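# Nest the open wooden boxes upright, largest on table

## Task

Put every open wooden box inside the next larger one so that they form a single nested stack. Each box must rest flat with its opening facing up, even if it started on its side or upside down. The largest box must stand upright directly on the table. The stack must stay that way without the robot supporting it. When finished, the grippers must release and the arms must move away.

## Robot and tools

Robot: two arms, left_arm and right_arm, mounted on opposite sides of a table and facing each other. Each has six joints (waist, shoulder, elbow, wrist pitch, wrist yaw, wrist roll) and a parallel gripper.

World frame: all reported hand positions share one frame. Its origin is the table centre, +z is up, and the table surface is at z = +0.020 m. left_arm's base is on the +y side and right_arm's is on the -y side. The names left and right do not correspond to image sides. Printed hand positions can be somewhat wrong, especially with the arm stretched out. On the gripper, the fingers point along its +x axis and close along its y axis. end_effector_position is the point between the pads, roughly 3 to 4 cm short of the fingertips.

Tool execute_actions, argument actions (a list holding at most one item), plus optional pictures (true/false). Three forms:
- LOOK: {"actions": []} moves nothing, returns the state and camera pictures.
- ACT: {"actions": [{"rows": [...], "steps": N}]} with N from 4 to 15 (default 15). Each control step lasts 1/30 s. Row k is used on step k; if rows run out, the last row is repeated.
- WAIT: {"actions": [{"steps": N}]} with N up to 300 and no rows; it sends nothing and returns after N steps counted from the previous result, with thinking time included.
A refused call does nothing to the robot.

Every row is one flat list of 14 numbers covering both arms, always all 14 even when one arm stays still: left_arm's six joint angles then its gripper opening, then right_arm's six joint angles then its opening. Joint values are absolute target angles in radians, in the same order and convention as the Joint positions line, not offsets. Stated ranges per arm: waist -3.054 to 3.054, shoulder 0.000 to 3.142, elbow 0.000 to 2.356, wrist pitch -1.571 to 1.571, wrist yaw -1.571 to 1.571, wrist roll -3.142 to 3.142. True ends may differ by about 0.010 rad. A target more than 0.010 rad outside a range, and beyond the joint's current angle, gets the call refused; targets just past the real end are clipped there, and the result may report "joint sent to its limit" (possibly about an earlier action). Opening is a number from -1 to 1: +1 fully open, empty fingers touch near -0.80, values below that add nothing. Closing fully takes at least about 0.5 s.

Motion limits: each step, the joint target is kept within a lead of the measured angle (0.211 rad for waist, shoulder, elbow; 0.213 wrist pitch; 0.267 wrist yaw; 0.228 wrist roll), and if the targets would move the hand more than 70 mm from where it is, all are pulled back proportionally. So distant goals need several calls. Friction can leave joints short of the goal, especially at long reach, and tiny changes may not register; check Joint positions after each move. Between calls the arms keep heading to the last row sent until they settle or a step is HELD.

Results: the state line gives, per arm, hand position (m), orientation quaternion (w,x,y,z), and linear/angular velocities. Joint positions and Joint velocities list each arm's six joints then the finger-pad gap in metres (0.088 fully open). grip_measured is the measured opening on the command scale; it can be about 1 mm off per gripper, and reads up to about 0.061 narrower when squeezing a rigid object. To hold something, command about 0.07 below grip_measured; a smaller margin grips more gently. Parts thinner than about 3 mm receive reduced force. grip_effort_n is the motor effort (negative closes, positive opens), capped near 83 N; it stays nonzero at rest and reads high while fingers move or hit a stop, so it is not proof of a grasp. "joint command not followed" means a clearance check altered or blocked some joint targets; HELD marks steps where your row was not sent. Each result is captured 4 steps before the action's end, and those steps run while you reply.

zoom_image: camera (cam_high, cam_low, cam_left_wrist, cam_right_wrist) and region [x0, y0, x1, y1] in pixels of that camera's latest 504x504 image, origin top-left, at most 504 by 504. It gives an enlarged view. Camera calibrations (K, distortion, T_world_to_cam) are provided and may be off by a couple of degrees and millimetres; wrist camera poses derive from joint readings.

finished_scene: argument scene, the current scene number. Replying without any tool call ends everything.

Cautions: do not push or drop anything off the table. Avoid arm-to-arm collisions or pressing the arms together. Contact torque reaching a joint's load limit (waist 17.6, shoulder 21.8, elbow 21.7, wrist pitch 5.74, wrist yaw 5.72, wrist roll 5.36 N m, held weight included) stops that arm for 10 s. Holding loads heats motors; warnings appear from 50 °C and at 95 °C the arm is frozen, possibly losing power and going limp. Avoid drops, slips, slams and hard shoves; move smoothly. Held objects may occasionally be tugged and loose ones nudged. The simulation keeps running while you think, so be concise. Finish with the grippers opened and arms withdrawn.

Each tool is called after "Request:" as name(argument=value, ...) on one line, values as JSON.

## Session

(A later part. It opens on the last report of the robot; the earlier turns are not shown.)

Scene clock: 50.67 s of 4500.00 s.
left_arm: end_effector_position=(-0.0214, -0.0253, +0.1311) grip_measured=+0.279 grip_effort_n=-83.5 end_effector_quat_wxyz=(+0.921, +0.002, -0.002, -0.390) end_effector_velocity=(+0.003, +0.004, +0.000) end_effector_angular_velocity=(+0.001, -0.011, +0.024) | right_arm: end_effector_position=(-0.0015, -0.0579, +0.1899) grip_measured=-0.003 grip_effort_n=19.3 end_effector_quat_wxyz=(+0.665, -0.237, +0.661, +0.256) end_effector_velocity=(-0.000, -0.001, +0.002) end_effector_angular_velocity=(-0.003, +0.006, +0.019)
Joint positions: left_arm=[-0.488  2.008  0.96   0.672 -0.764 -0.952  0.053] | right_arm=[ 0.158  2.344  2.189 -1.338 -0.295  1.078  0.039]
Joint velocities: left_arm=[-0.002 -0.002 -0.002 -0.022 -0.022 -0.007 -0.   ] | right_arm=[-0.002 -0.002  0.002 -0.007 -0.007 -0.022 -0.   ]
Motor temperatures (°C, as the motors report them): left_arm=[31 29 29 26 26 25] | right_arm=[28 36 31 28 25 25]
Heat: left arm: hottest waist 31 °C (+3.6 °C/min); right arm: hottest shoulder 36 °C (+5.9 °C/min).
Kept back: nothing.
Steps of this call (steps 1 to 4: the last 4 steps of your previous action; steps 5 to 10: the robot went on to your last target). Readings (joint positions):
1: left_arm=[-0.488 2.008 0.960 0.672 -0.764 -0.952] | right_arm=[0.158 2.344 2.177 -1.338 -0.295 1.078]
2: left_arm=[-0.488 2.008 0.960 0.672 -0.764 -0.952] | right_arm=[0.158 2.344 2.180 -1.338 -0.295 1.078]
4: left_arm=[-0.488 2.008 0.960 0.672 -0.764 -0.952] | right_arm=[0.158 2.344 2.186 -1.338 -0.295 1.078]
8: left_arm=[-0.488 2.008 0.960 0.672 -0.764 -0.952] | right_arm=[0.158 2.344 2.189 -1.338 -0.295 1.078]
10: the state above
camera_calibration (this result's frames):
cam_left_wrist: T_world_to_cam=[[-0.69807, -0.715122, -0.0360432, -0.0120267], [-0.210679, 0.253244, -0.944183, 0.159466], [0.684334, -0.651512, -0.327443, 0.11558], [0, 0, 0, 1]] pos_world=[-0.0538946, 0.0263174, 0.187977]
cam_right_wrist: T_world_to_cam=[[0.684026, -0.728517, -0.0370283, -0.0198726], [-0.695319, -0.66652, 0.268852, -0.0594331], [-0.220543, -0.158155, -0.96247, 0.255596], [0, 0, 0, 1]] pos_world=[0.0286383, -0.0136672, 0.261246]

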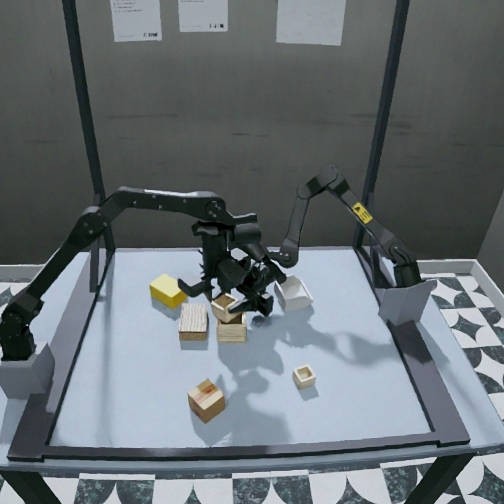

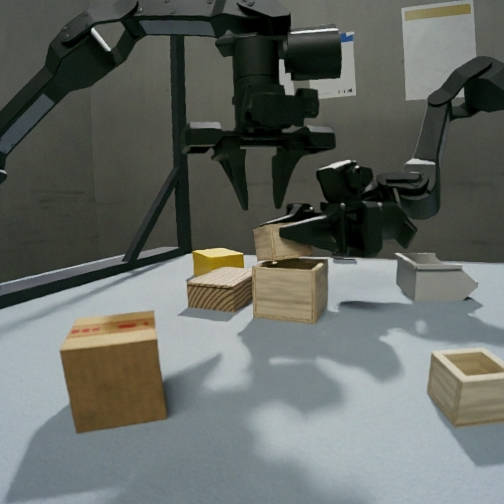

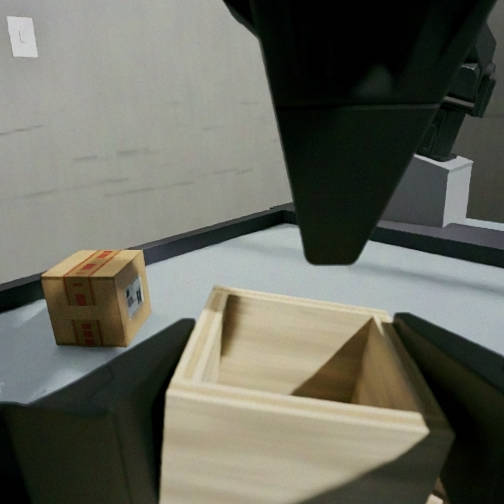

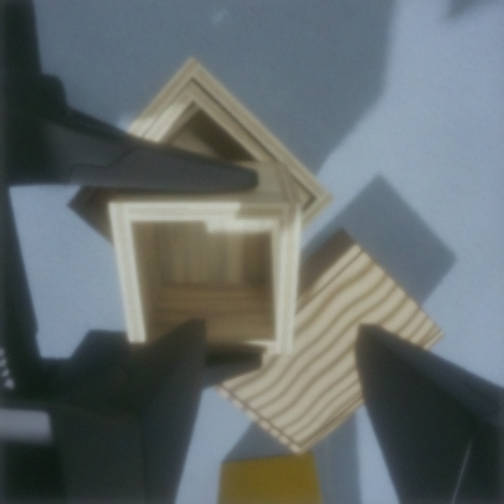

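Request:
execute_actions(actions=[{"rows":[[-0.49,2.02,0.965,0.67,-0.767,-0.95,0.15,0.168,2.41,2.23,-1.32,-0.294,1.08,0.0]],"steps":15}])

Request:
execute_actions(actions=[{"steps":10}], pictures=true)

Scene clock: 51.23 s of 4500.00 s.
left_arm: end_effector_position=(-0.0214, -0.0253, +0.1311) grip_measured=+0.279 grip_effort_n=-83.5 end_effector_quat_wxyz=(+0.921, +0.002, -0.002, -0.390) end_effector_velocity=(+0.000, +0.001, -0.003) end_effector_angular_velocity=(-0.008, +0.020, -0.005) | right_arm: end_effector_position=(-0.0010, -0.0514, +0.1732) grip_measured=-0.003 grip_effort_n=18.8 end_effector_quat_wxyz=(+0.664, -0.242, +0.661, +0.253) end_effector_velocity=(+0.001, +0.003, +0.001) end_effector_angular_velocity=(+0.014, -0.005, +0.008)
Joint positions: left_arm=[-0.488  2.008  0.96   0.672 -0.764 -0.952  0.053] | right_arm=[ 0.164  2.394  2.214 -1.324 -0.295  1.078  0.039]
Joint velocities: left_arm=[-0.002  0.002 -0.007  0.007  0.007 -0.022 -0.   ] | right_arm=[-0.002  0.002  0.007  0.007  0.007 -0.007 -0.   ]
Motor temperatures (°C, as the motors report them): left_arm=[31 29 29 26 26 25] | right_arm=[28 36 31 28 25 25]
Heat: left arm: hottest waist 31 °C (+3.5 °C/min); right arm: hottest shoulder 36 °C (+5.9 °C/min).
Steps of this call (steps 1 to 6: the robot went on to your last target; steps 7 to 17: the first 11 steps of this action). Readings (joint positions):
7: left_arm=[-0.488 2.008 0.960 0.672 -0.764 -0.952] | right_arm=[0.158 2.347 2.191 -1.339 -0.295 1.078]
8: left_arm=[-0.488 2.008 0.960 0.672 -0.764 -0.952] | right_arm=[0.159 2.354 2.200 -1.337 -0.295 1.078]
10: left_arm=[-0.488 2.008 0.960 0.672 -0.764 -0.952] | right_arm=[0.161 2.368 2.212 -1.327 -0.295 1.078]
14: left_arm=[-0.488 2.008 0.960 0.672 -0.764 -0.952] | right_arm=[0.164 2.389 2.214 -1.325 -0.295 1.078]
17: the state above

Scene clock: 51.57 s of 4500.00 s.
left_arm: end_effector_position=(-0.0214, -0.0253, +0.1311) grip_measured=+0.279 grip_effort_n=-83.5 end_effector_quat_wxyz=(+0.921, +0.002, -0.002, -0.390) end_effector_velocity=(-0.001, +0.001, -0.002) end_effector_angular_velocity=(-0.004, +0.019, -0.002) | right_arm: end_effector_position=(-0.0016, -0.0502, +0.1744) grip_measured=-0.003 grip_effort_n=19.3 end_effector_quat_wxyz=(+0.664, -0.241, +0.661, +0.255) end_effector_velocity=(-0.000, +0.001, +0.001) end_effector_angular_velocity=(+0.006, +0.009, +0.007)
Joint positions: left_arm=[-0.488  2.008  0.96   0.672 -0.764 -0.952  0.053] | right_arm=[ 0.164  2.394  2.219 -1.322 -0.295  1.078  0.039]
Joint velocities: left_arm=[-0.002 -0.002 -0.002 -0.007  0.007 -0.022 -0.   ] | right_arm=[-0.002 -0.002 -0.002  0.007 -0.007 -0.007 -0.   ]
Motor temperatures (°C, as the motors report them): left_arm=[31 29 29 26 26 25] | right_arm=[28 36 31 28 25 25]
Heat: left arm: hottest waist 31 °C (+3.5 °C/min); right arm: hottest shoulder 36 °C (+5.8 °C/min).
Kept back: nothing.
Steps of this call (steps 1 to 4: the last 4 steps of your previous action; steps 5 to 10: the robot went on to your last target). Readings (joint positions):
1: left_arm=[-0.488 2.008 0.960 0.672 -0.764 -0.952] | right_arm=[0.164 2.394 2.215 -1.324 -0.295 1.078]
2: left_arm=[-0.488 2.008 0.960 0.672 -0.764 -0.952] | right_arm=[0.164 2.394 2.216 -1.323 -0.295 1.078]
4: left_arm=[-0.488 2.008 0.960 0.672 -0.764 -0.952] | right_arm=[0.164 2.394 2.218 -1.323 -0.295 1.078]
8: left_arm=[-0.488 2.008 0.960 0.672 -0.764 -0.952] | right_arm=[0.164 2.394 2.219 -1.322 -0.295 1.078]
10: the state above
camera_calibration (this result's frames):
cam_left_wrist: T_world_to_cam=[[-0.69807, -0.715122, -0.0360432, -0.0120267], [-0.210679, 0.253244, -0.944183, 0.159466], [0.684334, -0.651512, -0.327443, 0.11558], [0, 0, 0, 1]] pos_world=[-0.0538946, 0.0263174, 0.187977]
cam_right_wrist: T_world_to_cam=[[0.687433, -0.725577, -0.0311978, -0.0156002], [-0.692548, -0.667863, 0.272646, -0.0508927], [-0.218662, -0.16582, -0.961608, 0.241265], [0, 0, 0, 1]] pos_world=[0.028234, -0.00530187, 0.245392]

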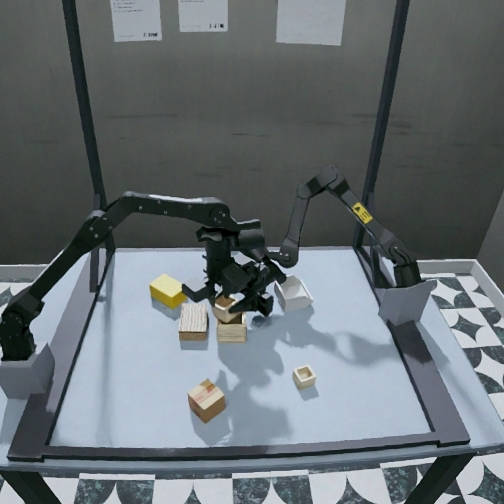

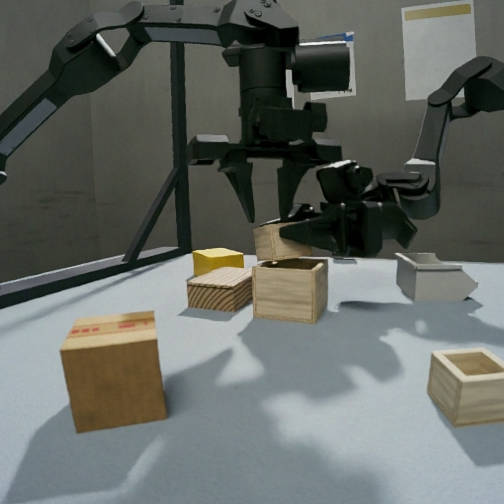

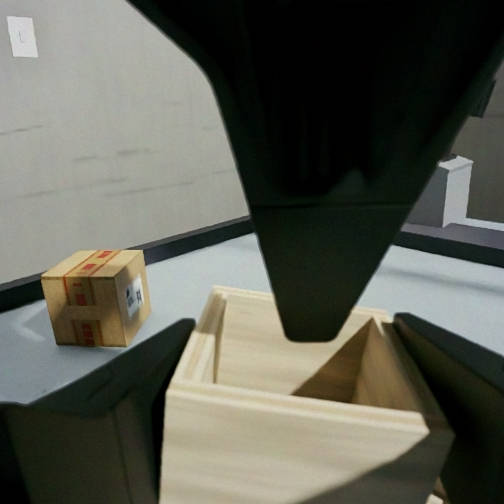

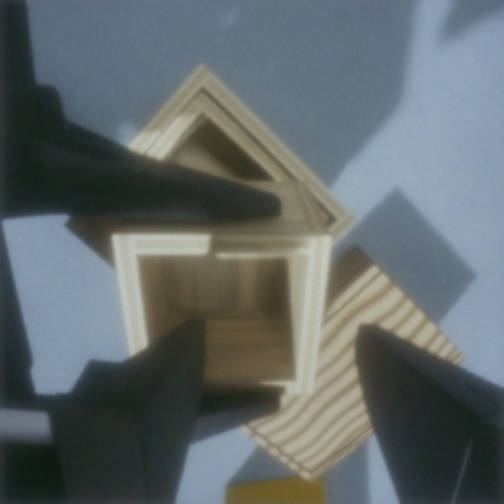

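Request:
execute_actions(actions=[{"rows":[[-0.49,2.02,0.965,0.67,-0.767,-0.95,0.15,0.174,2.43,2.19,-1.27,-0.294,1.08,0.0]],"steps":15}])

Request:
execute_actions(actions=[{"rows":[[-0.49,2.02,0.965,0.67,-0.767,-0.95,0.15,0.174,2.43,2.19,-1.27,-0.294,1.08,-1]],"steps":15}], pictures=true)

Scene clock: 52.10 s of 4500.00 s.
left_arm: end_effector_position=(-0.0219, -0.0249, +0.1310) grip_measured=+0.279 grip_effort_n=-83.5 end_effector_quat_wxyz=(+0.921, +0.002, -0.003, -0.390) end_effector_velocity=(+0.001, +0.003, +0.002) end_effector_angular_velocity=(-0.021, +0.002, +0.015) | right_arm: end_effector_position=(-0.0030, -0.0428, +0.1685) grip_measured=-0.003 grip_effort_n=19.3 end_effector_quat_wxyz=(+0.663, -0.235, +0.658, +0.269) end_effector_velocity=(-0.001, -0.004, +0.000) end_effector_angular_velocity=(-0.016, +0.019, -0.012)
Joint positions: left_arm=[-0.491  2.008  0.96   0.672 -0.77  -0.952  0.053] | right_arm=[ 0.167  2.403  2.211 -1.277 -0.296  1.078  0.039]
Joint velocities: left_arm=[-0.002 -0.002 -0.002 -0.007 -0.022 -0.022 -0.   ] | right_arm=[-0.002 -0.007 -0.012 -0.007 -0.022  0.007 -0.   ]
Motor temperatures (°C, as the motors report them): left_arm=[31 30 29 26 26 25] | right_arm=[28 37 31 28 25 25]
Heat: left arm: hottest waist 31 °C (+3.5 °C/min); right arm: hottest shoulder 37 °C (+6.9 °C/min).
Steps of this call (steps 1 to 5: the robot went on to your last target; steps 6 to 16: the first 11 steps of this action). Readings (joint positions):
6: left_arm=[-0.488 2.008 0.960 0.672 -0.764 -0.952] | right_arm=[0.165 2.395 2.219 -1.320 -0.295 1.078]
7: left_arm=[-0.488 2.008 0.960 0.672 -0.764 -0.952] | right_arm=[0.165 2.397 2.219 -1.307 -0.295 1.078]
9: left_arm=[-0.488 2.008 0.960 0.672 -0.764 -0.952] | right_arm=[0.167 2.402 2.218 -1.289 -0.295 1.078]
13: left_arm=[-0.491 2.008 0.960 0.672 -0.769 -0.952] | right_arm=[0.167 2.403 2.213 -1.281 -0.296 1.078]
16: the state above

Scene clock: 52.60 s of 4500.00 s.
left_arm: end_effector_position=(-0.0228, -0.0239, +0.1304) grip_measured=+0.279 grip_effort_n=-83.5 end_effector_quat_wxyz=(+0.922, -0.000, -0.005, -0.388) end_effector_velocity=(+0.005, +0.004, +0.003) end_effector_angular_velocity=(-0.019, -0.019, +0.030) | right_arm: end_effector_position=(+0.0062, -0.0503, +0.1667) grip_measured=-0.777 grip_effort_n=-83.5 end_effector_quat_wxyz=(+0.668, -0.242, +0.660, +0.246) end_effector_velocity=(+0.000, -0.002, +0.001) end_effector_angular_velocity=(-0.008, +0.006, +0.003)
Joint positions: left_arm=[-0.496  2.008  0.96   0.669 -0.781 -0.958  0.053] | right_arm=[ 0.156  2.403  2.199 -1.31  -0.287  1.078  0.001]
Joint velocities: left_arm=[ 0.002  0.002 -0.002 -0.007 -0.037 -0.007 -0.   ] | right_arm=[-0.002 -0.002 -0.002 -0.007 -0.007 -0.007 -0.   ]
Motor temperatures (°C, as the motors report them): left_arm=[31 30 29 26 26 25] | right_arm=[28 37 31 28 25 25]
Heat: left arm: hottest waist 31 °C (+3.4 °C/min); right arm: hottest shoulder 37 °C (+6.8 °C/min).
Steps of this call (steps 1 to 4: the last 4 steps of your previous action; steps 5 to 15: the first 11 steps of this action). Readings (joint positions):
5: left_arm=[-0.491 2.008 0.960 0.672 -0.771 -0.952] | right_arm=[0.167 2.403 2.210 -1.275 -0.296 1.078]
6: left_arm=[-0.492 2.008 0.960 0.672 -0.771 -0.952] | right_arm=[0.167 2.403 2.210 -1.279 -0.294 1.078]
8: left_arm=[-0.494 2.008 0.960 0.671 -0.776 -0.952] | right_arm=[0.163 2.403 2.206 -1.292 -0.290 1.078]
12: left_arm=[-0.496 2.008 0.960 0.669 -0.781 -0.958] | right_arm=[0.156 2.403 2.199 -1.310 -0.287 1.078]
15: the state above
camera_calibration (this result's frames):
cam_left_wrist: T_world_to_cam=[[-0.693814, -0.719359, -0.0338312, -0.0123666], [-0.208311, 0.24544, -0.946766, 0.158387], [0.689368, -0.649832, -0.32014, 0.11637], [0, 0, 0, 1]] pos_world=[-0.0558078, 0.0278501, 0.186792]
cam_right_wrist: T_world_to_cam=[[0.678438, -0.734505, -0.0149587, -0.0243548], [-0.704074, -0.655874, 0.272231, -0.0426994], [-0.209766, -0.17416, -0.962116, 0.235235], [0, 0, 0, 1]] pos_world=[0.0358041, -0.00492561, 0.237583]

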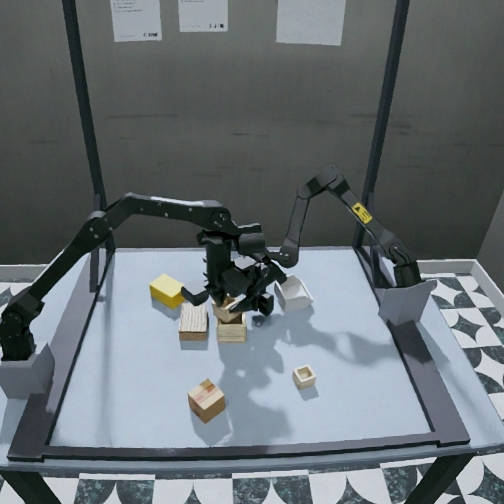

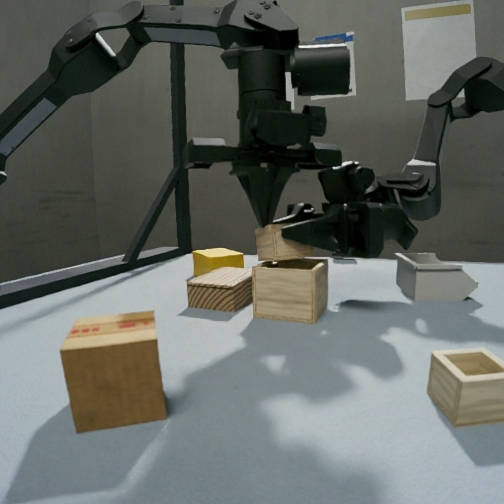

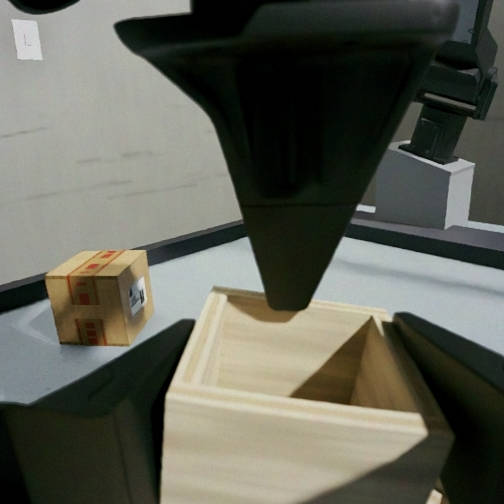

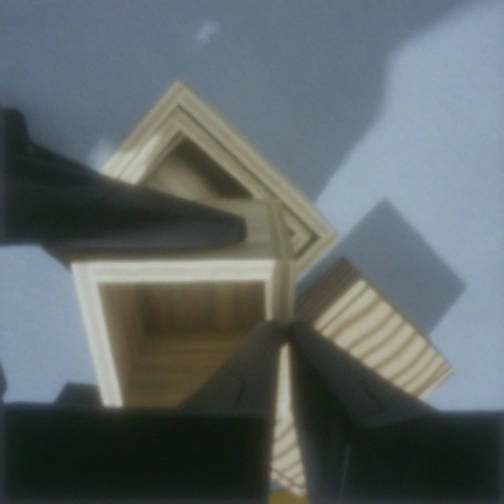

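Request:
execute_actions(actions=[{"rows":[[-0.496,2.01,0.96,0.67,-0.78,-0.955,0.8,0.158,2.403,2.2,-1.305,-0.29,1.08,-1]],"steps":12}])

Request:
execute_actions(actions=[{"rows":[[-0.55,1.94,0.91,0.62,-0.83,-0.955,0.8,0.158,2.403,2.2,-1.305,-0.29,1.08,-1],[-0.6,1.87,0.86,0.57,-0.88,-0.955,0.8,0.158,2.403,2.2,-1.305,-0.29,1.08,-1],[-0.65,1.80,0.81,0.52,-0.93,-0.955,0.8,0.158,2.403,2.2,-1.305,-0.29,1.08,-1],[-0.708,1.74,0.77,0.469,-0.977,-0.955,0.8,0.158,2.403,2.2,-1.305,-0.29,1.08,-1]],"steps":15}])

Request:
execute_actions(actions=[{"rows":[[-0.6,1.5,0.9,0.3,-0.8,-0.955,0.8,0.158,2.38,2.2,-1.33,-0.29,1.5,-1]],"steps":15}])

Request:
execute_actions(actions=[{"rows":[[-0.3,1.6,1.2,-0.3,-0.3,-0.955,0.8,0.164,2.40,2.21,-1.30,-0.294,1.85,-1]],"steps":15}], pictures=true)

Scene clock: 53.23 s of 4500.00 s.
left_arm: end_effector_position=(-0.0235, -0.0242, +0.1295) grip_measured=+0.714 grip_effort_n=16.0 end_effector_quat_wxyz=(+0.921, +0.002, -0.003, -0.389) end_effector_velocity=(+0.000, +0.002, -0.000) end_effector_angular_velocity=(-0.002, +0.000, +0.007) | right_arm: end_effector_position=(+0.0050, -0.0476, +0.1671) grip_measured=-0.777 grip_effort_n=-83.5 end_effector_quat_wxyz=(+0.667, -0.238, +0.660, +0.252) end_effector_velocity=(+0.007, -0.010, +0.001) end_effector_angular_velocity=(-0.044, -0.018, -0.000)
Joint positions: left_arm=[-0.497  2.008  0.96   0.669 -0.777 -0.956  0.074] | right_arm=[ 0.156  2.402  2.199 -1.297 -0.29   1.078  0.001]
Joint velocities: left_arm=[-0.002 -0.002 -0.002 -0.007 -0.007 -0.007  0.032] | right_arm=[-0.007 -0.002 -0.002 -0.051  0.007 -0.022 -0.   ]
Motor temperatures (°C, as the motors report them): left_arm=[31 30 29 26 26 25] | right_arm=[28 37 31 28 25 25]
Heat: left arm: hottest waist 31 °C (+3.4 °C/min); right arm: hottest shoulder 37 °C (+6.8 °C/min).
Steps of this call (steps 1 to 4: the last 4 steps of your previous action; steps 5 to 11: the robot went on to your last target; steps 12 to 19: the first 8 steps of this action). Readings (joint positions):
12: left_arm=[-0.496 2.008 0.960 0.669 -0.781 -0.959] | right_arm=[0.156 2.403 2.199 -1.310 -0.287 1.078]
13: left_arm=[-0.496 2.008 0.960 0.669 -0.780 -0.956] | right_arm=[0.156 2.402 2.199 -1.294 -0.290 1.078]
15: left_arm=[-0.497 2.008 0.960 0.669 -0.777 -0.956] | right_arm=[0.156 2.402 2.199 -1.287 -0.290 1.078]
19: the state above

Scene clock: 53.73 s of 4500.00 s.
left_arm: end_effector_position=(-0.0899, +0.0368, +0.1276) grip_measured=+0.796 grip_effort_n=15.1 end_effector_quat_wxyz=(+0.918, +0.065, -0.025, -0.390) end_effector_velocity=(+0.007, +0.057, +0.033) end_effector_angular_velocity=(+0.021, -0.161, +0.131) | right_arm: end_effector_position=(+0.0053, -0.0488, +0.1671) grip_measured=-0.777 grip_effort_n=-83.5 end_effector_quat_wxyz=(+0.667, -0.240, +0.660, +0.250) end_effector_velocity=(-0.000, +0.001, +0.001) end_effector_angular_velocity=(+0.006, +0.009, -0.007)
Joint positions: left_arm=[-0.702  1.769  0.794  0.492 -0.954 -0.956  0.078] | right_arm=[ 0.156  2.402  2.199 -1.302 -0.29   1.078  0.001]
Joint velocities: left_arm=[-0.042 -0.183 -0.139 -0.198 -0.183 -0.007  0.001] | right_arm=[-0.002 -0.002 -0.002  0.007 -0.007  0.007 -0.   ]
Motor temperatures (°C, as the motors report them): left_arm=[31 30 29 26 26 25] | right_arm=[28 37 31 28 25 25]
Heat: left arm: hottest waist 31 °C (+3.3 °C/min); right arm: hottest shoulder 37 °C (+6.7 °C/min).
Steps of this call (steps 1 to 4: the last 4 steps of your previous action; steps 5 to 15: the first 11 steps of this action). Readings (joint positions):
5: left_arm=[-0.499 2.005 0.957 0.666 -0.781 -0.956] | right_arm=[0.156 2.402 2.199 -1.301 -0.290 1.078]
6: left_arm=[-0.506 1.992 0.945 0.650 -0.796 -0.956] | right_arm=[0.156 2.402 2.199 -1.301 -0.290 1.078]
8: left_arm=[-0.551 1.932 0.890 0.590 -0.853 -0.956] | right_arm=[0.156 2.402 2.199 -1.302 -0.290 1.078]
12: left_arm=[-0.676 1.807 0.811 0.515 -0.930 -0.956] | right_arm=[0.156 2.402 2.199 -1.302 -0.290 1.078]
15: the state above

Scene clock: 54.23 s of 4500.00 s.
left_arm: end_effector_position=(-0.1334, +0.0079, +0.2170) grip_measured=+0.797 grip_effort_n=15.1 end_effector_quat_wxyz=(+0.900, -0.010, +0.005, -0.435) end_effector_velocity=(-0.033, -0.005, +0.054) end_effector_angular_velocity=(-0.014, +0.065, -0.079) | right_arm: end_effector_position=(+0.0051, -0.0536, +0.1707) grip_measured=-0.777 grip_effort_n=-83.5 end_effector_quat_wxyz=(+0.700, -0.112, +0.696, +0.113) end_effector_velocity=(+0.000, -0.005, +0.003) end_effector_angular_velocity=(-0.015, +0.005, -0.293)
Joint positions: left_arm=[-0.609  1.519  0.895  0.321 -0.82  -0.956  0.078] | right_arm=[ 0.156  2.394  2.199 -1.326 -0.29   1.46   0.001]
Joint velocities: left_arm=[ 0.042 -0.173  0.061 -0.154  0.11   0.007 -0.   ] | right_arm=[-0.002 -0.007 -0.002 -0.022 -0.007  0.286 -0.   ]
Motor temperatures (°C, as the motors report them): left_arm=[31 30 29 26 26 25] | right_arm=[28 37 31 28 25 25]
Heat: left arm: hottest waist 31 °C (+3.3 °C/min); right arm: hottest shoulder 37 °C (+6.6 °C/min).
Steps of this call (steps 1 to 4: the last 4 steps of your previous action; steps 5 to 15: the first 11 steps of this action). Readings (joint positions):
5: left_arm=[-0.700 1.750 0.784 0.456 -0.955 -0.956] | right_arm=[0.156 2.402 2.199 -1.303 -0.290 1.105]
6: left_arm=[-0.690 1.731 0.793 0.417 -0.923 -0.956] | right_arm=[0.156 2.402 2.199 -1.310 -0.290 1.159]
8: left_arm=[-0.661 1.680 0.816 0.385 -0.887 -0.956] | right_arm=[0.156 2.400 2.199 -1.319 -0.290 1.256]
12: left_arm=[-0.620 1.560 0.876 0.339 -0.837 -0.956] | right_arm=[0.156 2.396 2.199 -1.325 -0.290 1.412]
15: the state above

Scene clock: 54.73 s of 4500.00 s.
left_arm: end_effector_position=(-0.0757, -0.0212, +0.2465) grip_measured=+0.797 grip_effort_n=15.6 end_effector_quat_wxyz=(+0.913, +0.080, +0.143, -0.374) end_effector_velocity=(+0.082, +0.129, -0.144) end_effector_angular_velocity=(+0.926, +0.255, +0.490) | right_arm: end_effector_position=(+0.0024, -0.0496, +0.1704) grip_measured=-0.777 grip_effort_n=-83.5 end_effector_quat_wxyz=(+0.708, +0.018, +0.706, -0.003) end_effector_velocity=(-0.001, +0.004, +0.001) end_effector_angular_velocity=(+0.020, +0.016, -0.193)
Joint positions: left_arm=[-0.313  1.578  1.179 -0.173 -0.352 -0.956  0.078] | right_arm=[ 0.16   2.393  2.199 -1.304 -0.29   1.821  0.001]
Joint velocities: left_arm=[ 0.051  0.056  0.066 -1.033  0.403 -0.022  0.   ] | right_arm=[-0.002 -0.002 -0.002  0.022 -0.007  0.198  0.   ]
Motor temperatures (°C, as the motors report them): left_arm=[31 30 29 26 26 25] | right_arm=[28 37 31 28 25 25]
Heat: left arm: hottest waist 31 °C (+3.3 °C/min); right arm: hottest shoulder 37 °C (+6.6 °C/min).
Steps of this call (steps 1 to 4: the last 4 steps of your previous action; steps 5 to 15: the first 11 steps of this action). Readings (joint positions):
5: left_arm=[-0.598 1.519 0.912 0.273 -0.776 -0.956] | right_arm=[0.156 2.393 2.199 -1.326 -0.290 1.513]
6: left_arm=[-0.566 1.531 0.951 0.221 -0.709 -0.956] | right_arm=[0.157 2.393 2.199 -1.323 -0.290 1.566]
8: left_arm=[-0.479 1.563 1.043 0.135 -0.592 -0.956] | right_arm=[0.158 2.393 2.199 -1.313 -0.290 1.664]
12: left_arm=[-0.337 1.576 1.153 -0.041 -0.413 -0.956] | right_arm=[0.159 2.393 2.199 -1.306 -0.290 1.786]
15: the state above
camera_calibration (this result's frames):
cam_left_wrist: T_world_to_cam=[[-0.691627, -0.717968, -0.0785743, -0.0319311], [-0.399272, 0.470726, -0.786765, 0.207517], [0.601859, -0.512775, -0.612232, 0.260008], [0, 0, 0, 1]] pos_world=[-0.0957171, 0.0127166, 0.319943]
cam_right_wrist: T_world_to_cam=[[0.0113277, -0.999298, -0.0356962, -0.0291876], [-0.959127, -0.0209528, 0.2822, -0.0155025], [-0.28275, 0.0310405, -0.958691, 0.247856], [0, 0, 0, 1]] pos_world=[0.0555429, -0.0371856, 0.24095]

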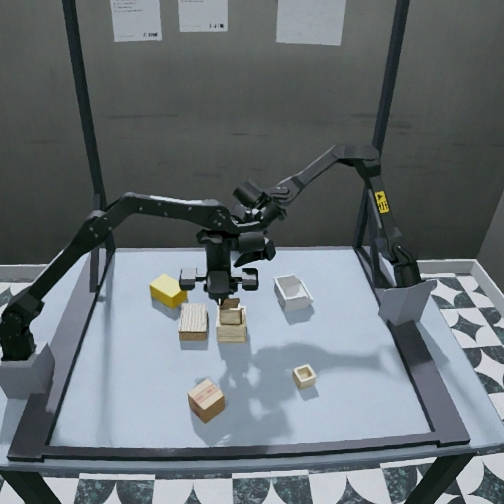

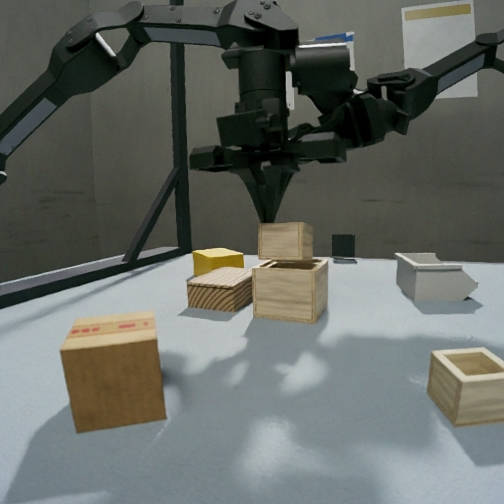

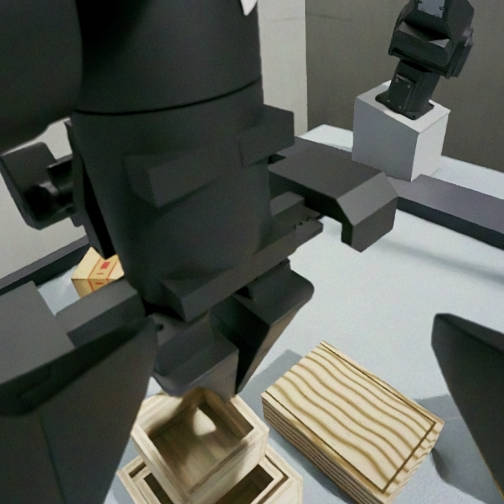

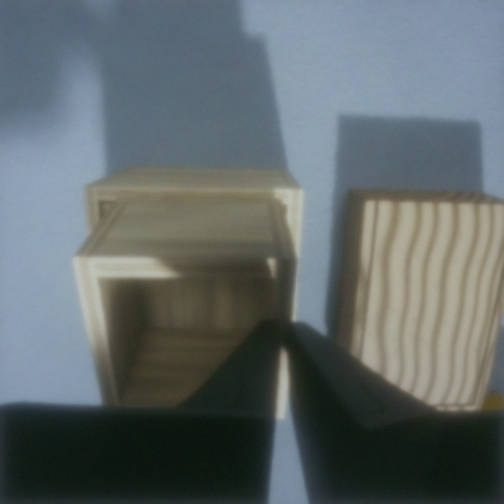

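Request:
execute_actions(actions=[{"rows":[[0.1,1.8,1.1,-0.5,0.2,-1.3,0.0,0.170,2.45,2.21,-1.27,-0.294,1.87,-1]],"steps":15}])

Request:
execute_actions(actions=[{"rows":[[0.3,2.0,1.1,-0.6,0.4,-1.5,0.0,0.170,2.45,2.21,-1.27,-0.294,1.87,-1]],"steps":15}], pictures=true)

Scene clock: 55.70 s of 4500.00 s.
left_arm: end_effector_position=(-0.0291, +0.0182, +0.1913) grip_measured=+0.050 grip_effort_n=-18.4 end_effector_quat_wxyz=(+0.910, +0.098, +0.302, -0.267) end_effector_velocity=(-0.068, -0.021, -0.049) end_effector_angular_velocity=(+0.058, +0.076, -0.197) | right_arm: end_effector_position=(+0.0188, -0.0391, +0.1623) grip_measured=-0.777 grip_effort_n=-83.5 end_effector_quat_wxyz=(+0.705, +0.050, +0.707, -0.027) end_effector_velocity=(-0.082, +0.005, -0.016) end_effector_angular_velocity=(+0.067, +0.026, +0.200)
Joint positions: left_arm=[-0.229  1.67   1.177 -0.39  -0.101 -1.089  0.041] | right_arm=[ 0.128  2.425  2.203 -1.275 -0.294  1.87   0.001]
Joint velocities: left_arm=[-0.183 -0.007 -0.007  0.081  0.037 -0.007 -0.019] | right_arm=[ 0.164  0.002  0.032  0.095 -0.007 -0.007 -0.   ]
Motor temperatures (°C, as the motors report them): left_arm=[31 30 29 26 26 25] | right_arm=[28 38 31 28 25 25]
Heat: left arm: hottest waist 31 °C (+3.2 °C/min); right arm: hottest shoulder 38 °C (+7.5 °C/min).
Kept back: nothing.
A step of this action was HELD (marked below), so the last 4 steps of it were dropped. An arm can still carry out its HELD step.
Steps of this call (steps 1 to 4: the last 4 steps of your previous action; steps 5 to 18: the robot went on to your last target; steps 19 to 29: the first 11 steps of this action). Readings (joint positions):
19: left_arm=[-0.308 1.594 1.200 -0.298 -0.287 -0.964] | right_arm=[0.155 2.396 2.199 -1.299 -0.289 1.853]
20: left_arm=[-0.296 1.602 1.200 -0.312 -0.256 -0.986] | right_arm=[0.155 2.400 2.200 -1.293 -0.288 1.860]
22: left_arm=[-0.267 1.625 1.197 -0.334 -0.195 -1.028] | right_arm=[0.150 2.414 2.202 -1.278 -0.281 1.872]
26: left_arm=[-0.219 1.664 1.181 -0.388 -0.102 -1.091] | right_arm=[0.121 2.424 2.202 -1.281 -0.296 1.870] HELD
27: left_arm=[-0.219 1.669 1.178 -0.391 -0.102 -1.089] | right_arm=[0.120 2.424 2.202 -1.277 -0.294 1.870] HELD
28: left_arm=[-0.223 1.670 1.177 -0.391 -0.102 -1.089] | right_arm=[0.123 2.425 2.202 -1.277 -0.294 1.870] HELD
29: the state above HELD
joint command not followed: on one or more control steps a check withheld the commanded joint targets of the left arm, and it was not sent them on those steps. On the call's last step the targets were still withheld.
cause: the commanded joint targets would bring a part of the robot too close to another arm (a part of this arm just beyond joint 4 (wrist pitch) and a part of the other arm just beyond its joint 4 (wrist pitch)); next, command targets that bring no part of the robot closer to that arm.

Scene clock: 56.07 s of 4500.00 s.
left_arm: end_effector_position=(-0.0368, +0.0197, +0.1818) grip_measured=+0.005 grip_effort_n=-18.4 end_effector_quat_wxyz=(+0.901, +0.101, +0.325, -0.268) end_effector_velocity=(-0.037, -0.003, -0.031) end_effector_angular_velocity=(+0.061, +0.048, -0.085) | right_arm: end_effector_position=(+0.0117, -0.0401, +0.1607) grip_measured=-0.777 grip_effort_n=-83.5 end_effector_quat_wxyz=(+0.705, +0.045, +0.708, -0.021) end_effector_velocity=(-0.039, -0.014, -0.012) end_effector_angular_velocity=(-0.034, +0.005, +0.072)
Joint positions: left_arm=[-0.243  1.673  1.179 -0.405 -0.061 -1.107  0.039] | right_arm=[ 0.143  2.425  2.205 -1.272 -0.294  1.87   0.001]
Joint velocities: left_arm=[-0.105 -0.002 -0.002  0.007  0.022 -0.007 -0.001] | right_arm=[ 0.085 -0.002 -0.002 -0.007 -0.007  0.007 -0.   ]
Motor temperatures (°C, as the motors report them): left_arm=[32 30 29 26 26 25] | right_arm=[28 38 31 28 25 25]
Heat: left arm: hottest waist 32 °C (+4.3 °C/min); right arm: hottest shoulder 38 °C (+7.5 °C/min).
Kept back: nothing.
A step of this action was HELD (marked below), so the last 4 steps of it were dropped. An arm can still carry out its HELD step.
Steps of this call (steps 1 to 11: the first 11 steps of this action). Readings (joint positions):
1: left_arm=[-0.235 1.668 1.178 -0.387 -0.100 -1.089] | right_arm=[0.134 2.425 2.204 -1.272 -0.294 1.870] HELD
2: left_arm=[-0.240 1.667 1.179 -0.386 -0.099 -1.089] | right_arm=[0.138 2.425 2.205 -1.272 -0.294 1.870]
4: left_arm=[-0.244 1.667 1.179 -0.388 -0.091 -1.091] | right_arm=[0.141 2.425 2.205 -1.273 -0.294 1.870]
8: left_arm=[-0.234 1.673 1.180 -0.404 -0.063 -1.107] | right_arm=[0.135 2.425 2.205 -1.272 -0.295 1.870] HELD
9: left_arm=[-0.236 1.673 1.180 -0.404 -0.063 -1.107] | right_arm=[0.137 2.425 2.205 -1.272 -0.295 1.870] HELD
10: left_arm=[-0.239 1.673 1.179 -0.405 -0.063 -1.107] | right_arm=[0.140 2.425 2.205 -1.272 -0.295 1.870] HELD
11: the state above HELD
joint command not followed: on one or more control steps a check withheld the commanded joint targets of the left arm, and it was not sent them on those steps. On the call's last step the targets were still withheld.
cause: the commanded joint targets would bring a part of the robot too close to another arm (a part of this arm just beyond joint 4 (wrist pitch) and a part of the other arm just beyond its joint 4 (wrist pitch)); next, command targets that bring no part of the robot closer to that arm.
camera_calibration (this result's frames):
cam_left_wrist: T_world_to_cam=[[-0.546357, -0.836093, -0.0494136, 0.021583], [-0.704142, 0.490476, -0.513436, 0.0915333], [0.453517, -0.245725, -0.856704, 0.251685], [0, 0, 0, 1]] pos_world=[-0.037899, 0.0349959, 0.263683]
cam_right_wrist: T_world_to_cam=[[-0.0522355, -0.997552, -0.0464831, -0.0175963], [-0.956602, 0.0366206, 0.289087, -0.00250583], [-0.286677, 0.0595665, -0.956174, 0.241719], [0, 0, 0, 1]] pos_world=[0.0659791, -0.0318599, 0.231032]

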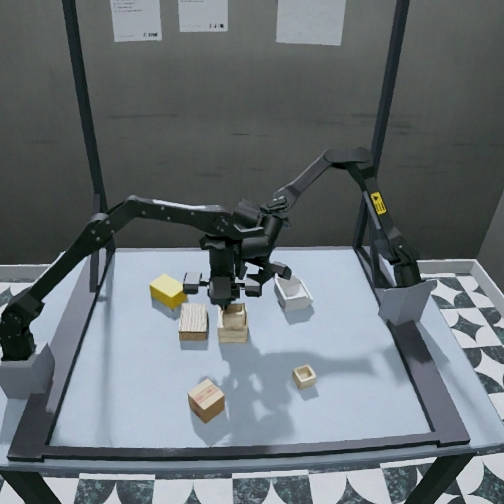

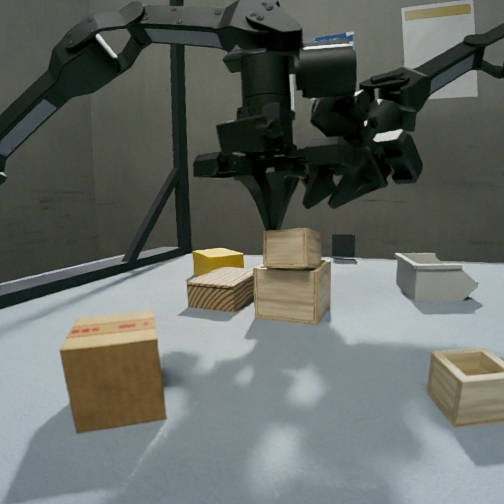

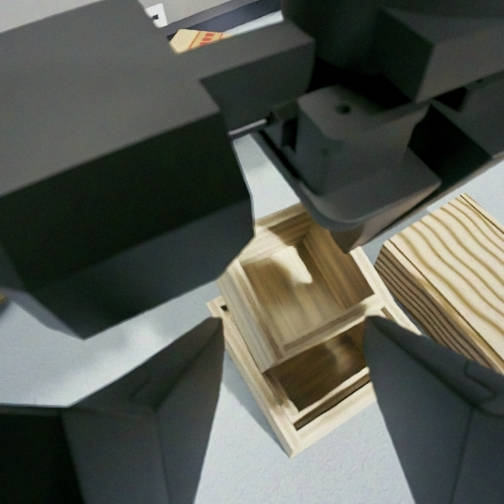

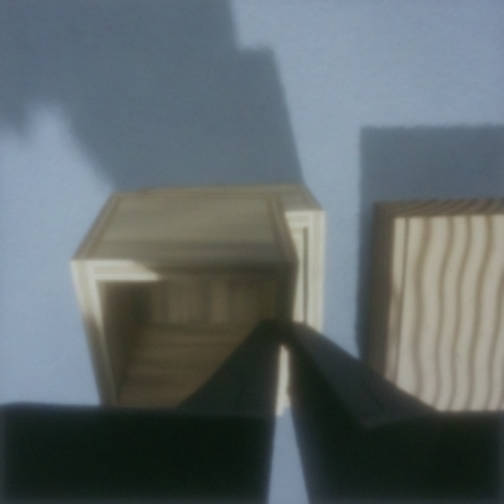

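Request:
execute_actions(actions=[{"rows":[[-0.4,1.4,1.1,-0.45,-0.1,-1.1,0.0,0.160,2.41,2.21,-1.29,-0.294,1.87,-1]],"steps":15}])

Request:
execute_actions(actions=[{"rows":[[-0.2,1.2,1.0,-0.7,0.1,-1.3,0.0,0.160,2.41,2.21,-1.29,-0.294,1.87,-1]],"steps":15}])

Request:
execute_actions(actions=[{"rows":[[0.25,1.4,1.0,-0.8,0.3,-1.4,0.0,0.170,2.45,2.21,-1.27,-0.294,1.87,-1]],"steps":15}], pictures=true)

Scene clock: 56.67 s of 4500.00 s.
left_arm: end_effector_position=(-0.0636, +0.0411, +0.1686) grip_measured=+0.003 grip_effort_n=-18.4 end_effector_quat_wxyz=(+0.890, +0.121, +0.349, -0.268) end_effector_velocity=(-0.269, -0.022, +0.074) end_effector_angular_velocity=(-0.160, -0.070, -0.755) | right_arm: end_effector_position=(+0.0044, -0.0447, +0.1602) grip_measured=-0.777 grip_effort_n=-83.5 end_effector_quat_wxyz=(+0.705, +0.035, +0.708, -0.021) end_effector_velocity=(-0.001, -0.002, +0.005) end_effector_angular_velocity=(+0.001, +0.008, +0.006)
Joint positions: left_arm=[-0.307  1.601  1.128 -0.457 -0.047 -1.133  0.039] | right_arm=[ 0.159  2.422  2.207 -1.286 -0.295  1.87   0.001]
Joint velocities: left_arm=[-0.457 -0.647 -0.061  0.022 -0.168  0.11  -0.   ] | right_arm=[-0.002 -0.012 -0.002 -0.007 -0.007 -0.007 -0.   ]
Motor temperatures (°C, as the motors report them): left_arm=[32 30 29 26 26 25] | right_arm=[28 38 32 28 25 25]
Heat: left arm: hottest waist 32 °C (+4.2 °C/min); right arm: hottest shoulder 38 °C (+7.4 °C/min).
Steps of this call (steps 1 to 7: nothing new was sent; steps 8 to 18: the first 11 steps of this action). Readings (joint positions):
8: left_arm=[-0.218 1.700 1.173 -0.441 -0.007 -1.150] | right_arm=[0.146 2.425 2.207 -1.270 -0.295 1.870]
9: left_arm=[-0.211 1.704 1.167 -0.448 -0.004 -1.154] | right_arm=[0.147 2.425 2.207 -1.272 -0.295 1.870]
11: left_arm=[-0.207 1.704 1.152 -0.458 -0.007 -1.156] | right_arm=[0.153 2.424 2.207 -1.279 -0.295 1.870]
15: left_arm=[-0.255 1.662 1.136 -0.458 -0.028 -1.147] | right_arm=[0.159 2.423 2.207 -1.285 -0.295 1.870]
18: the state above

Scene clock: 57.17 s of 4500.00 s.
left_arm: end_effector_position=(-0.0986, +0.0904, +0.2197) grip_measured=+0.003 grip_effort_n=-18.8 end_effector_quat_wxyz=(+0.881, +0.052, +0.385, -0.268) end_effector_velocity=(-0.006, +0.160, +0.106) end_effector_angular_velocity=(-0.261, +0.440, +0.498) | right_arm: end_effector_position=(+0.0043, -0.0448, +0.1606) grip_measured=-0.777 grip_effort_n=-83.5 end_effector_quat_wxyz=(+0.705, +0.036, +0.708, -0.021) end_effector_velocity=(+0.000, -0.002, +0.000) end_effector_angular_velocity=(-0.006, -0.009, -0.007)
Joint positions: left_arm=[-0.259  1.306  1.038 -0.616  0.037 -1.237  0.039] | right_arm=[ 0.159  2.421  2.207 -1.286 -0.295  1.87   0.001]
Joint velocities: left_arm=[ 0.364 -0.623 -0.217 -0.52   0.388 -0.403 -0.   ] | right_arm=[ 0.002 -0.002 -0.002 -0.007  0.007  0.007 -0.   ]
Motor temperatures (°C, as the motors report them): left_arm=[32 30 29 26 26 25] | right_arm=[28 38 32 28 25 25]
Heat: left arm: hottest waist 32 °C (+4.2 °C/min); right arm: hottest shoulder 38 °C (+7.3 °C/min).
Steps of this call (steps 1 to 4: the last 4 steps of your previous action; steps 5 to 15: the first 11 steps of this action). Readings (joint positions):
5: left_arm=[-0.361 1.497 1.117 -0.454 -0.072 -1.118] | right_arm=[0.159 2.421 2.207 -1.286 -0.295 1.870]
6: left_arm=[-0.364 1.477 1.112 -0.458 -0.071 -1.120] | right_arm=[0.159 2.421 2.207 -1.286 -0.295 1.870]
8: left_arm=[-0.353 1.438 1.100 -0.486 -0.052 -1.141] | right_arm=[0.159 2.421 2.207 -1.286 -0.295 1.870]
12: left_arm=[-0.298 1.364 1.062 -0.562 -0.003 -1.196] | right_arm=[0.159 2.421 2.207 -1.286 -0.295 1.870]
15: the state above

Scene clock: 57.67 s of 4500.00 s.
left_arm: end_effector_position=(+0.0039, +0.1547, +0.2542) grip_measured=+0.003 grip_effort_n=-18.8 end_effector_quat_wxyz=(-0.870, +0.156, -0.464, +0.048) end_effector_velocity=(+0.097, +0.066, +0.095) end_effector_angular_velocity=(-0.320, +0.009, +0.461) | right_arm: end_effector_position=(+0.0009, -0.0432, +0.1575) grip_measured=-0.777 grip_effort_n=-83.5 end_effector_quat_wxyz=(+0.705, +0.034, +0.709, -0.016) end_effector_velocity=(-0.004, -0.002, -0.002) end_effector_angular_velocity=(-0.011, +0.005, +0.012)
Joint positions: left_arm=[ 0.197  1.388  0.997 -0.79   0.28  -1.39   0.039] | right_arm=[ 0.167  2.426  2.207 -1.273 -0.295  1.87   0.001]
Joint velocities: left_arm=[ 0.545  0.002 -0.002 -0.095  0.095 -0.037 -0.   ] | right_arm=[ 0.007  0.002  0.002 -0.007 -0.007 -0.007 -0.   ]
Motor temperatures (°C, as the motors report them): left_arm=[32 30 30 26 26 25] | right_arm=[28 38 32 28 25 25]
Heat: left arm: hottest waist 32 °C (+4.2 °C/min); right arm: hottest shoulder 38 °C (+7.3 °C/min).
Steps of this call (steps 1 to 4: the last 4 steps of your previous action; steps 5 to 15: the first 11 steps of this action). Readings (joint positions):
5: left_arm=[-0.206 1.240 1.016 -0.685 0.106 -1.292] | right_arm=[0.159 2.421 2.207 -1.286 -0.295 1.870]
6: left_arm=[-0.169 1.258 1.021 -0.710 0.162 -1.318] | right_arm=[0.159 2.421 2.207 -1.286 -0.295 1.870]
8: left_arm=[-0.078 1.314 1.020 -0.746 0.215 -1.351] | right_arm=[0.161 2.422 2.207 -1.279 -0.295 1.870]
12: left_arm=[0.103 1.385 0.997 -0.786 0.267 -1.382] | right_arm=[0.165 2.424 2.207 -1.275 -0.295 1.870]
15: the state above
camera_calibration (this result's frames):
cam_left_wrist: T_world_to_cam=[[0.051474, -0.959514, 0.276919, 0.0941634], [-0.964508, -0.119672, -0.235377, 0.115859], [0.258987, -0.254974, -0.931619, 0.349753], [0, 0, 0, 1]] pos_world=[0.0163183, 0.193394, 0.327031]
cam_right_wrist: T_world_to_cam=[[-0.0295747, -0.998775, -0.0396638, -0.0225667], [-0.957066, 0.0168477, 0.289381, -0.0126889], [-0.288358, 0.0465193, -0.956392, 0.235218], [0, 0, 0, 1]] pos_world=[0.0550155, -0.0332674, 0.227737]

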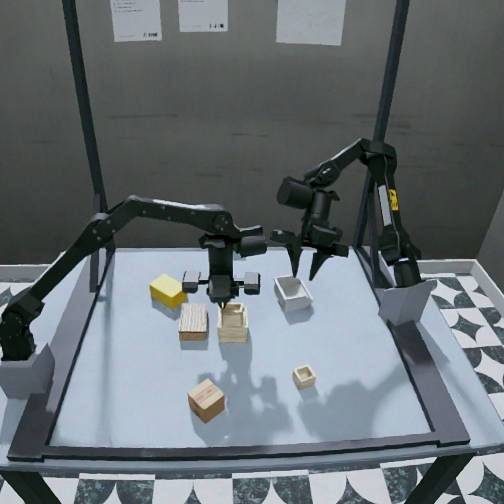

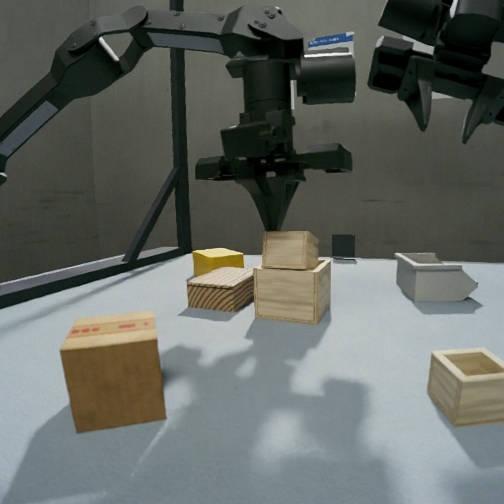

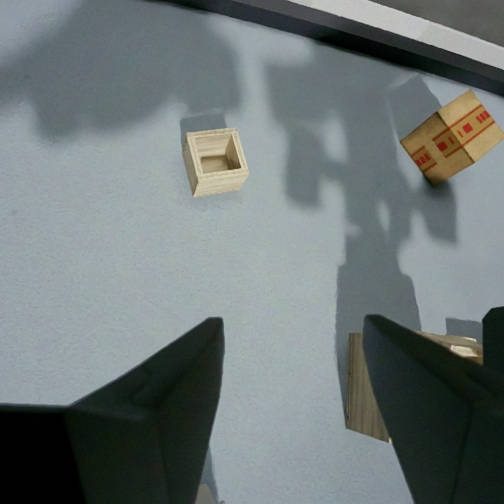

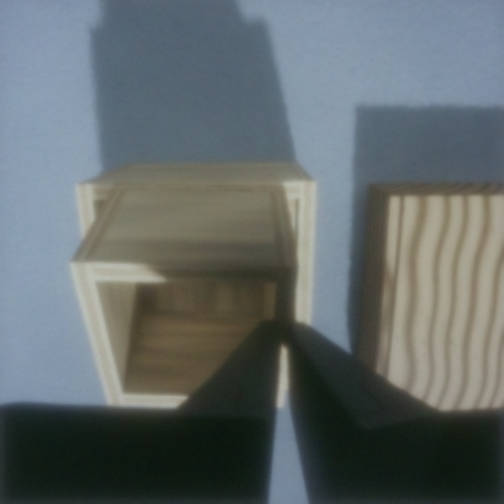

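Request:
execute_actions(actions=[{"rows":[[0.3,1.7,1.0,-0.8,0.3,-1.4,0.0,0.166,2.41,2.21,-1.22,-0.294,1.87,-1]],"steps":15}])

Request:
execute_actions(actions=[{"rows":[[0.3,1.8,1.0,-0.8,0.3,-1.4,0.0,0.170,2.44,2.19,-1.19,-0.294,1.87,-1]],"steps":15}], pictures=true)

Scene clock: 58.30 s of 4500.00 s.
left_arm: end_effector_position=(+0.0682, +0.1889, +0.2100) grip_measured=+0.003 grip_effort_n=-18.4 end_effector_quat_wxyz=(-0.841, +0.172, -0.502, -0.104) end_effector_velocity=(+0.007, +0.008, -0.005) end_effector_angular_velocity=(+0.016, +0.013, +0.044) | right_arm: end_effector_position=(-0.0016, -0.0339, +0.1583) grip_measured=-0.777 grip_effort_n=-83.5 end_effector_quat_wxyz=(+0.700, +0.044, +0.712, +0.004) end_effector_velocity=(-0.001, +0.006, +0.007) end_effector_angular_velocity=(+0.037, +0.000, +0.015)
Joint positions: left_arm=[ 0.293  1.678  0.996 -0.801  0.3   -1.397  0.039] | right_arm=[ 0.167  2.425  2.207 -1.228 -0.295  1.87   0.001]
Joint velocities: left_arm=[ 0.012  0.032 -0.002 -0.007 -0.007 -0.007 -0.   ] | right_arm=[-0.002 -0.012  0.002  0.022  0.007 -0.007 -0.   ]
Motor temperatures (°C, as the motors report them): left_arm=[31 30 30 26 26 25] | right_arm=[28 38 32 28 25 25]
Heat: left arm: hottest waist 31 °C (+3.1 °C/min); right arm: hottest shoulder 38 °C (+7.2 °C/min).
Steps of this call (steps 1 to 4: the last 4 steps of your previous action; steps 5 to 8: the robot went on to your last target; steps 9 to 19: the first 11 steps of this action). Readings (joint positions):
9: left_arm=[0.244 1.409 0.998 -0.801 0.297 -1.396] | right_arm=[0.167 2.426 2.207 -1.270 -0.295 1.870]
10: left_arm=[0.252 1.437 1.004 -0.800 0.300 -1.396] | right_arm=[0.167 2.426 2.207 -1.259 -0.295 1.870]
12: left_arm=[0.273 1.525 1.011 -0.792 0.300 -1.396] | right_arm=[0.167 2.426 2.207 -1.244 -0.295 1.870]
16: left_arm=[0.292 1.658 0.997 -0.802 0.300 -1.397] | right_arm=[0.167 2.426 2.207 -1.231 -0.295 1.870]
19: the state above

Scene clock: 58.80 s of 4500.00 s.
left_arm: end_effector_position=(+0.0831, +0.2015, +0.1877) grip_measured=+0.003 grip_effort_n=-18.8 end_effector_quat_wxyz=(-0.828, +0.162, -0.515, -0.152) end_effector_velocity=(+0.002, +0.003, -0.003) end_effector_angular_velocity=(+0.009, +0.004, +0.033) | right_arm: end_effector_position=(-0.0031, -0.0281, +0.1588) grip_measured=-0.777 grip_effort_n=-83.5 end_effector_quat_wxyz=(+0.698, +0.051, +0.715, +0.017) end_effector_velocity=(-0.001, +0.001, -0.004) end_effector_angular_velocity=(+0.005, +0.006, +0.027)
Joint positions: left_arm=[ 0.295  1.786  0.999 -0.801  0.3   -1.397  0.039] | right_arm=[ 0.167  2.424  2.205 -1.197 -0.295  1.87   0.001]
Joint velocities: left_arm=[-0.002  0.017  0.002 -0.007 -0.007 -0.022 -0.   ] | right_arm=[ 0.002  0.002 -0.012  0.022 -0.007 -0.022 -0.   ]
Motor temperatures (°C, as the motors report them): left_arm=[31 30 30 26 26 25] | right_arm=[28 38 32 28 25 25]
Heat: left arm: hottest waist 31 °C (+3.1 °C/min); right arm: hottest shoulder 38 °C (+7.1 °C/min).
Steps of this call (steps 1 to 4: the last 4 steps of your previous action; steps 5 to 15: the first 11 steps of this action). Readings (joint positions):
5: left_arm=[0.295 1.695 0.996 -0.802 0.300 -1.397] | right_arm=[0.167 2.424 2.207 -1.224 -0.295 1.870]
6: left_arm=[0.295 1.711 0.999 -0.801 0.300 -1.397] | right_arm=[0.167 2.424 2.207 -1.217 -0.295 1.870]
8: left_arm=[0.295 1.748 1.001 -0.797 0.300 -1.397] | right_arm=[0.167 2.424 2.207 -1.204 -0.295 1.870]
12: left_arm=[0.295 1.785 0.999 -0.801 0.300 -1.397] | right_arm=[0.167 2.424 2.205 -1.199 -0.295 1.870]
15: the state above
camera_calibration (this result's frames):
cam_left_wrist: T_world_to_cam=[[0.404843, -0.911447, 0.0732562, 0.152499], [-0.906585, -0.410541, -0.0977741, 0.210189], [0.119191, -0.0268298, -0.992509, 0.256255], [0, 0, 0, 1]] pos_world=[0.0982732, 0.232162, 0.263715]
cam_right_wrist: T_world_to_cam=[[-0.00838169, -0.99395, -0.109511, 0.00375165], [-0.952277, -0.0254823, 0.304169, -0.0206298], [-0.30512, 0.106834, -0.946303, 0.234586], [0, 0, 0, 1]] pos_world=[0.0519631, -0.0218585, 0.228675]

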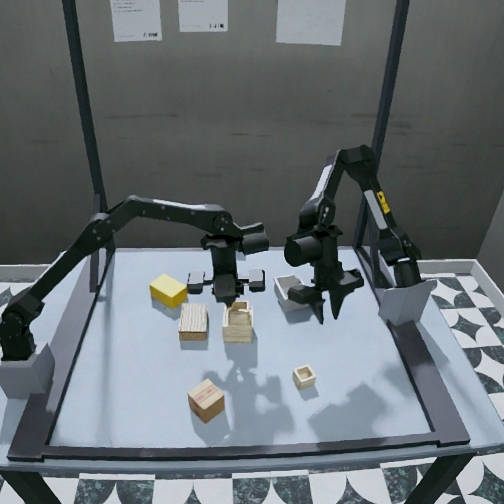

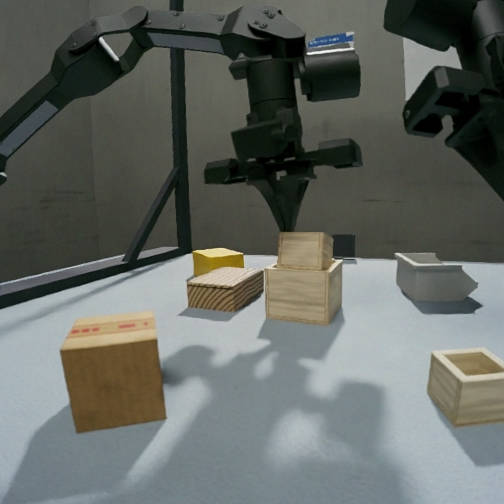

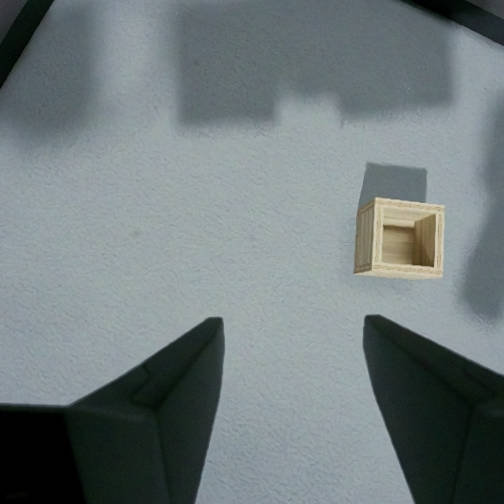

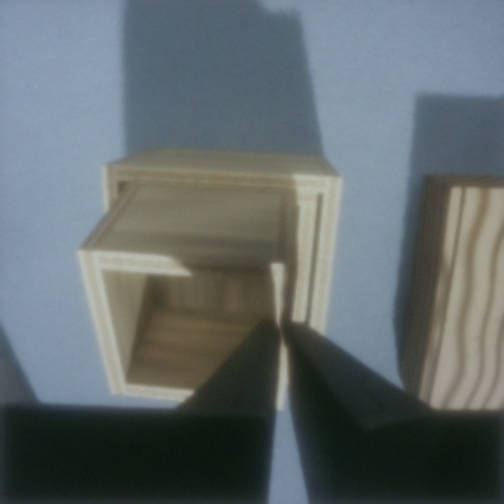

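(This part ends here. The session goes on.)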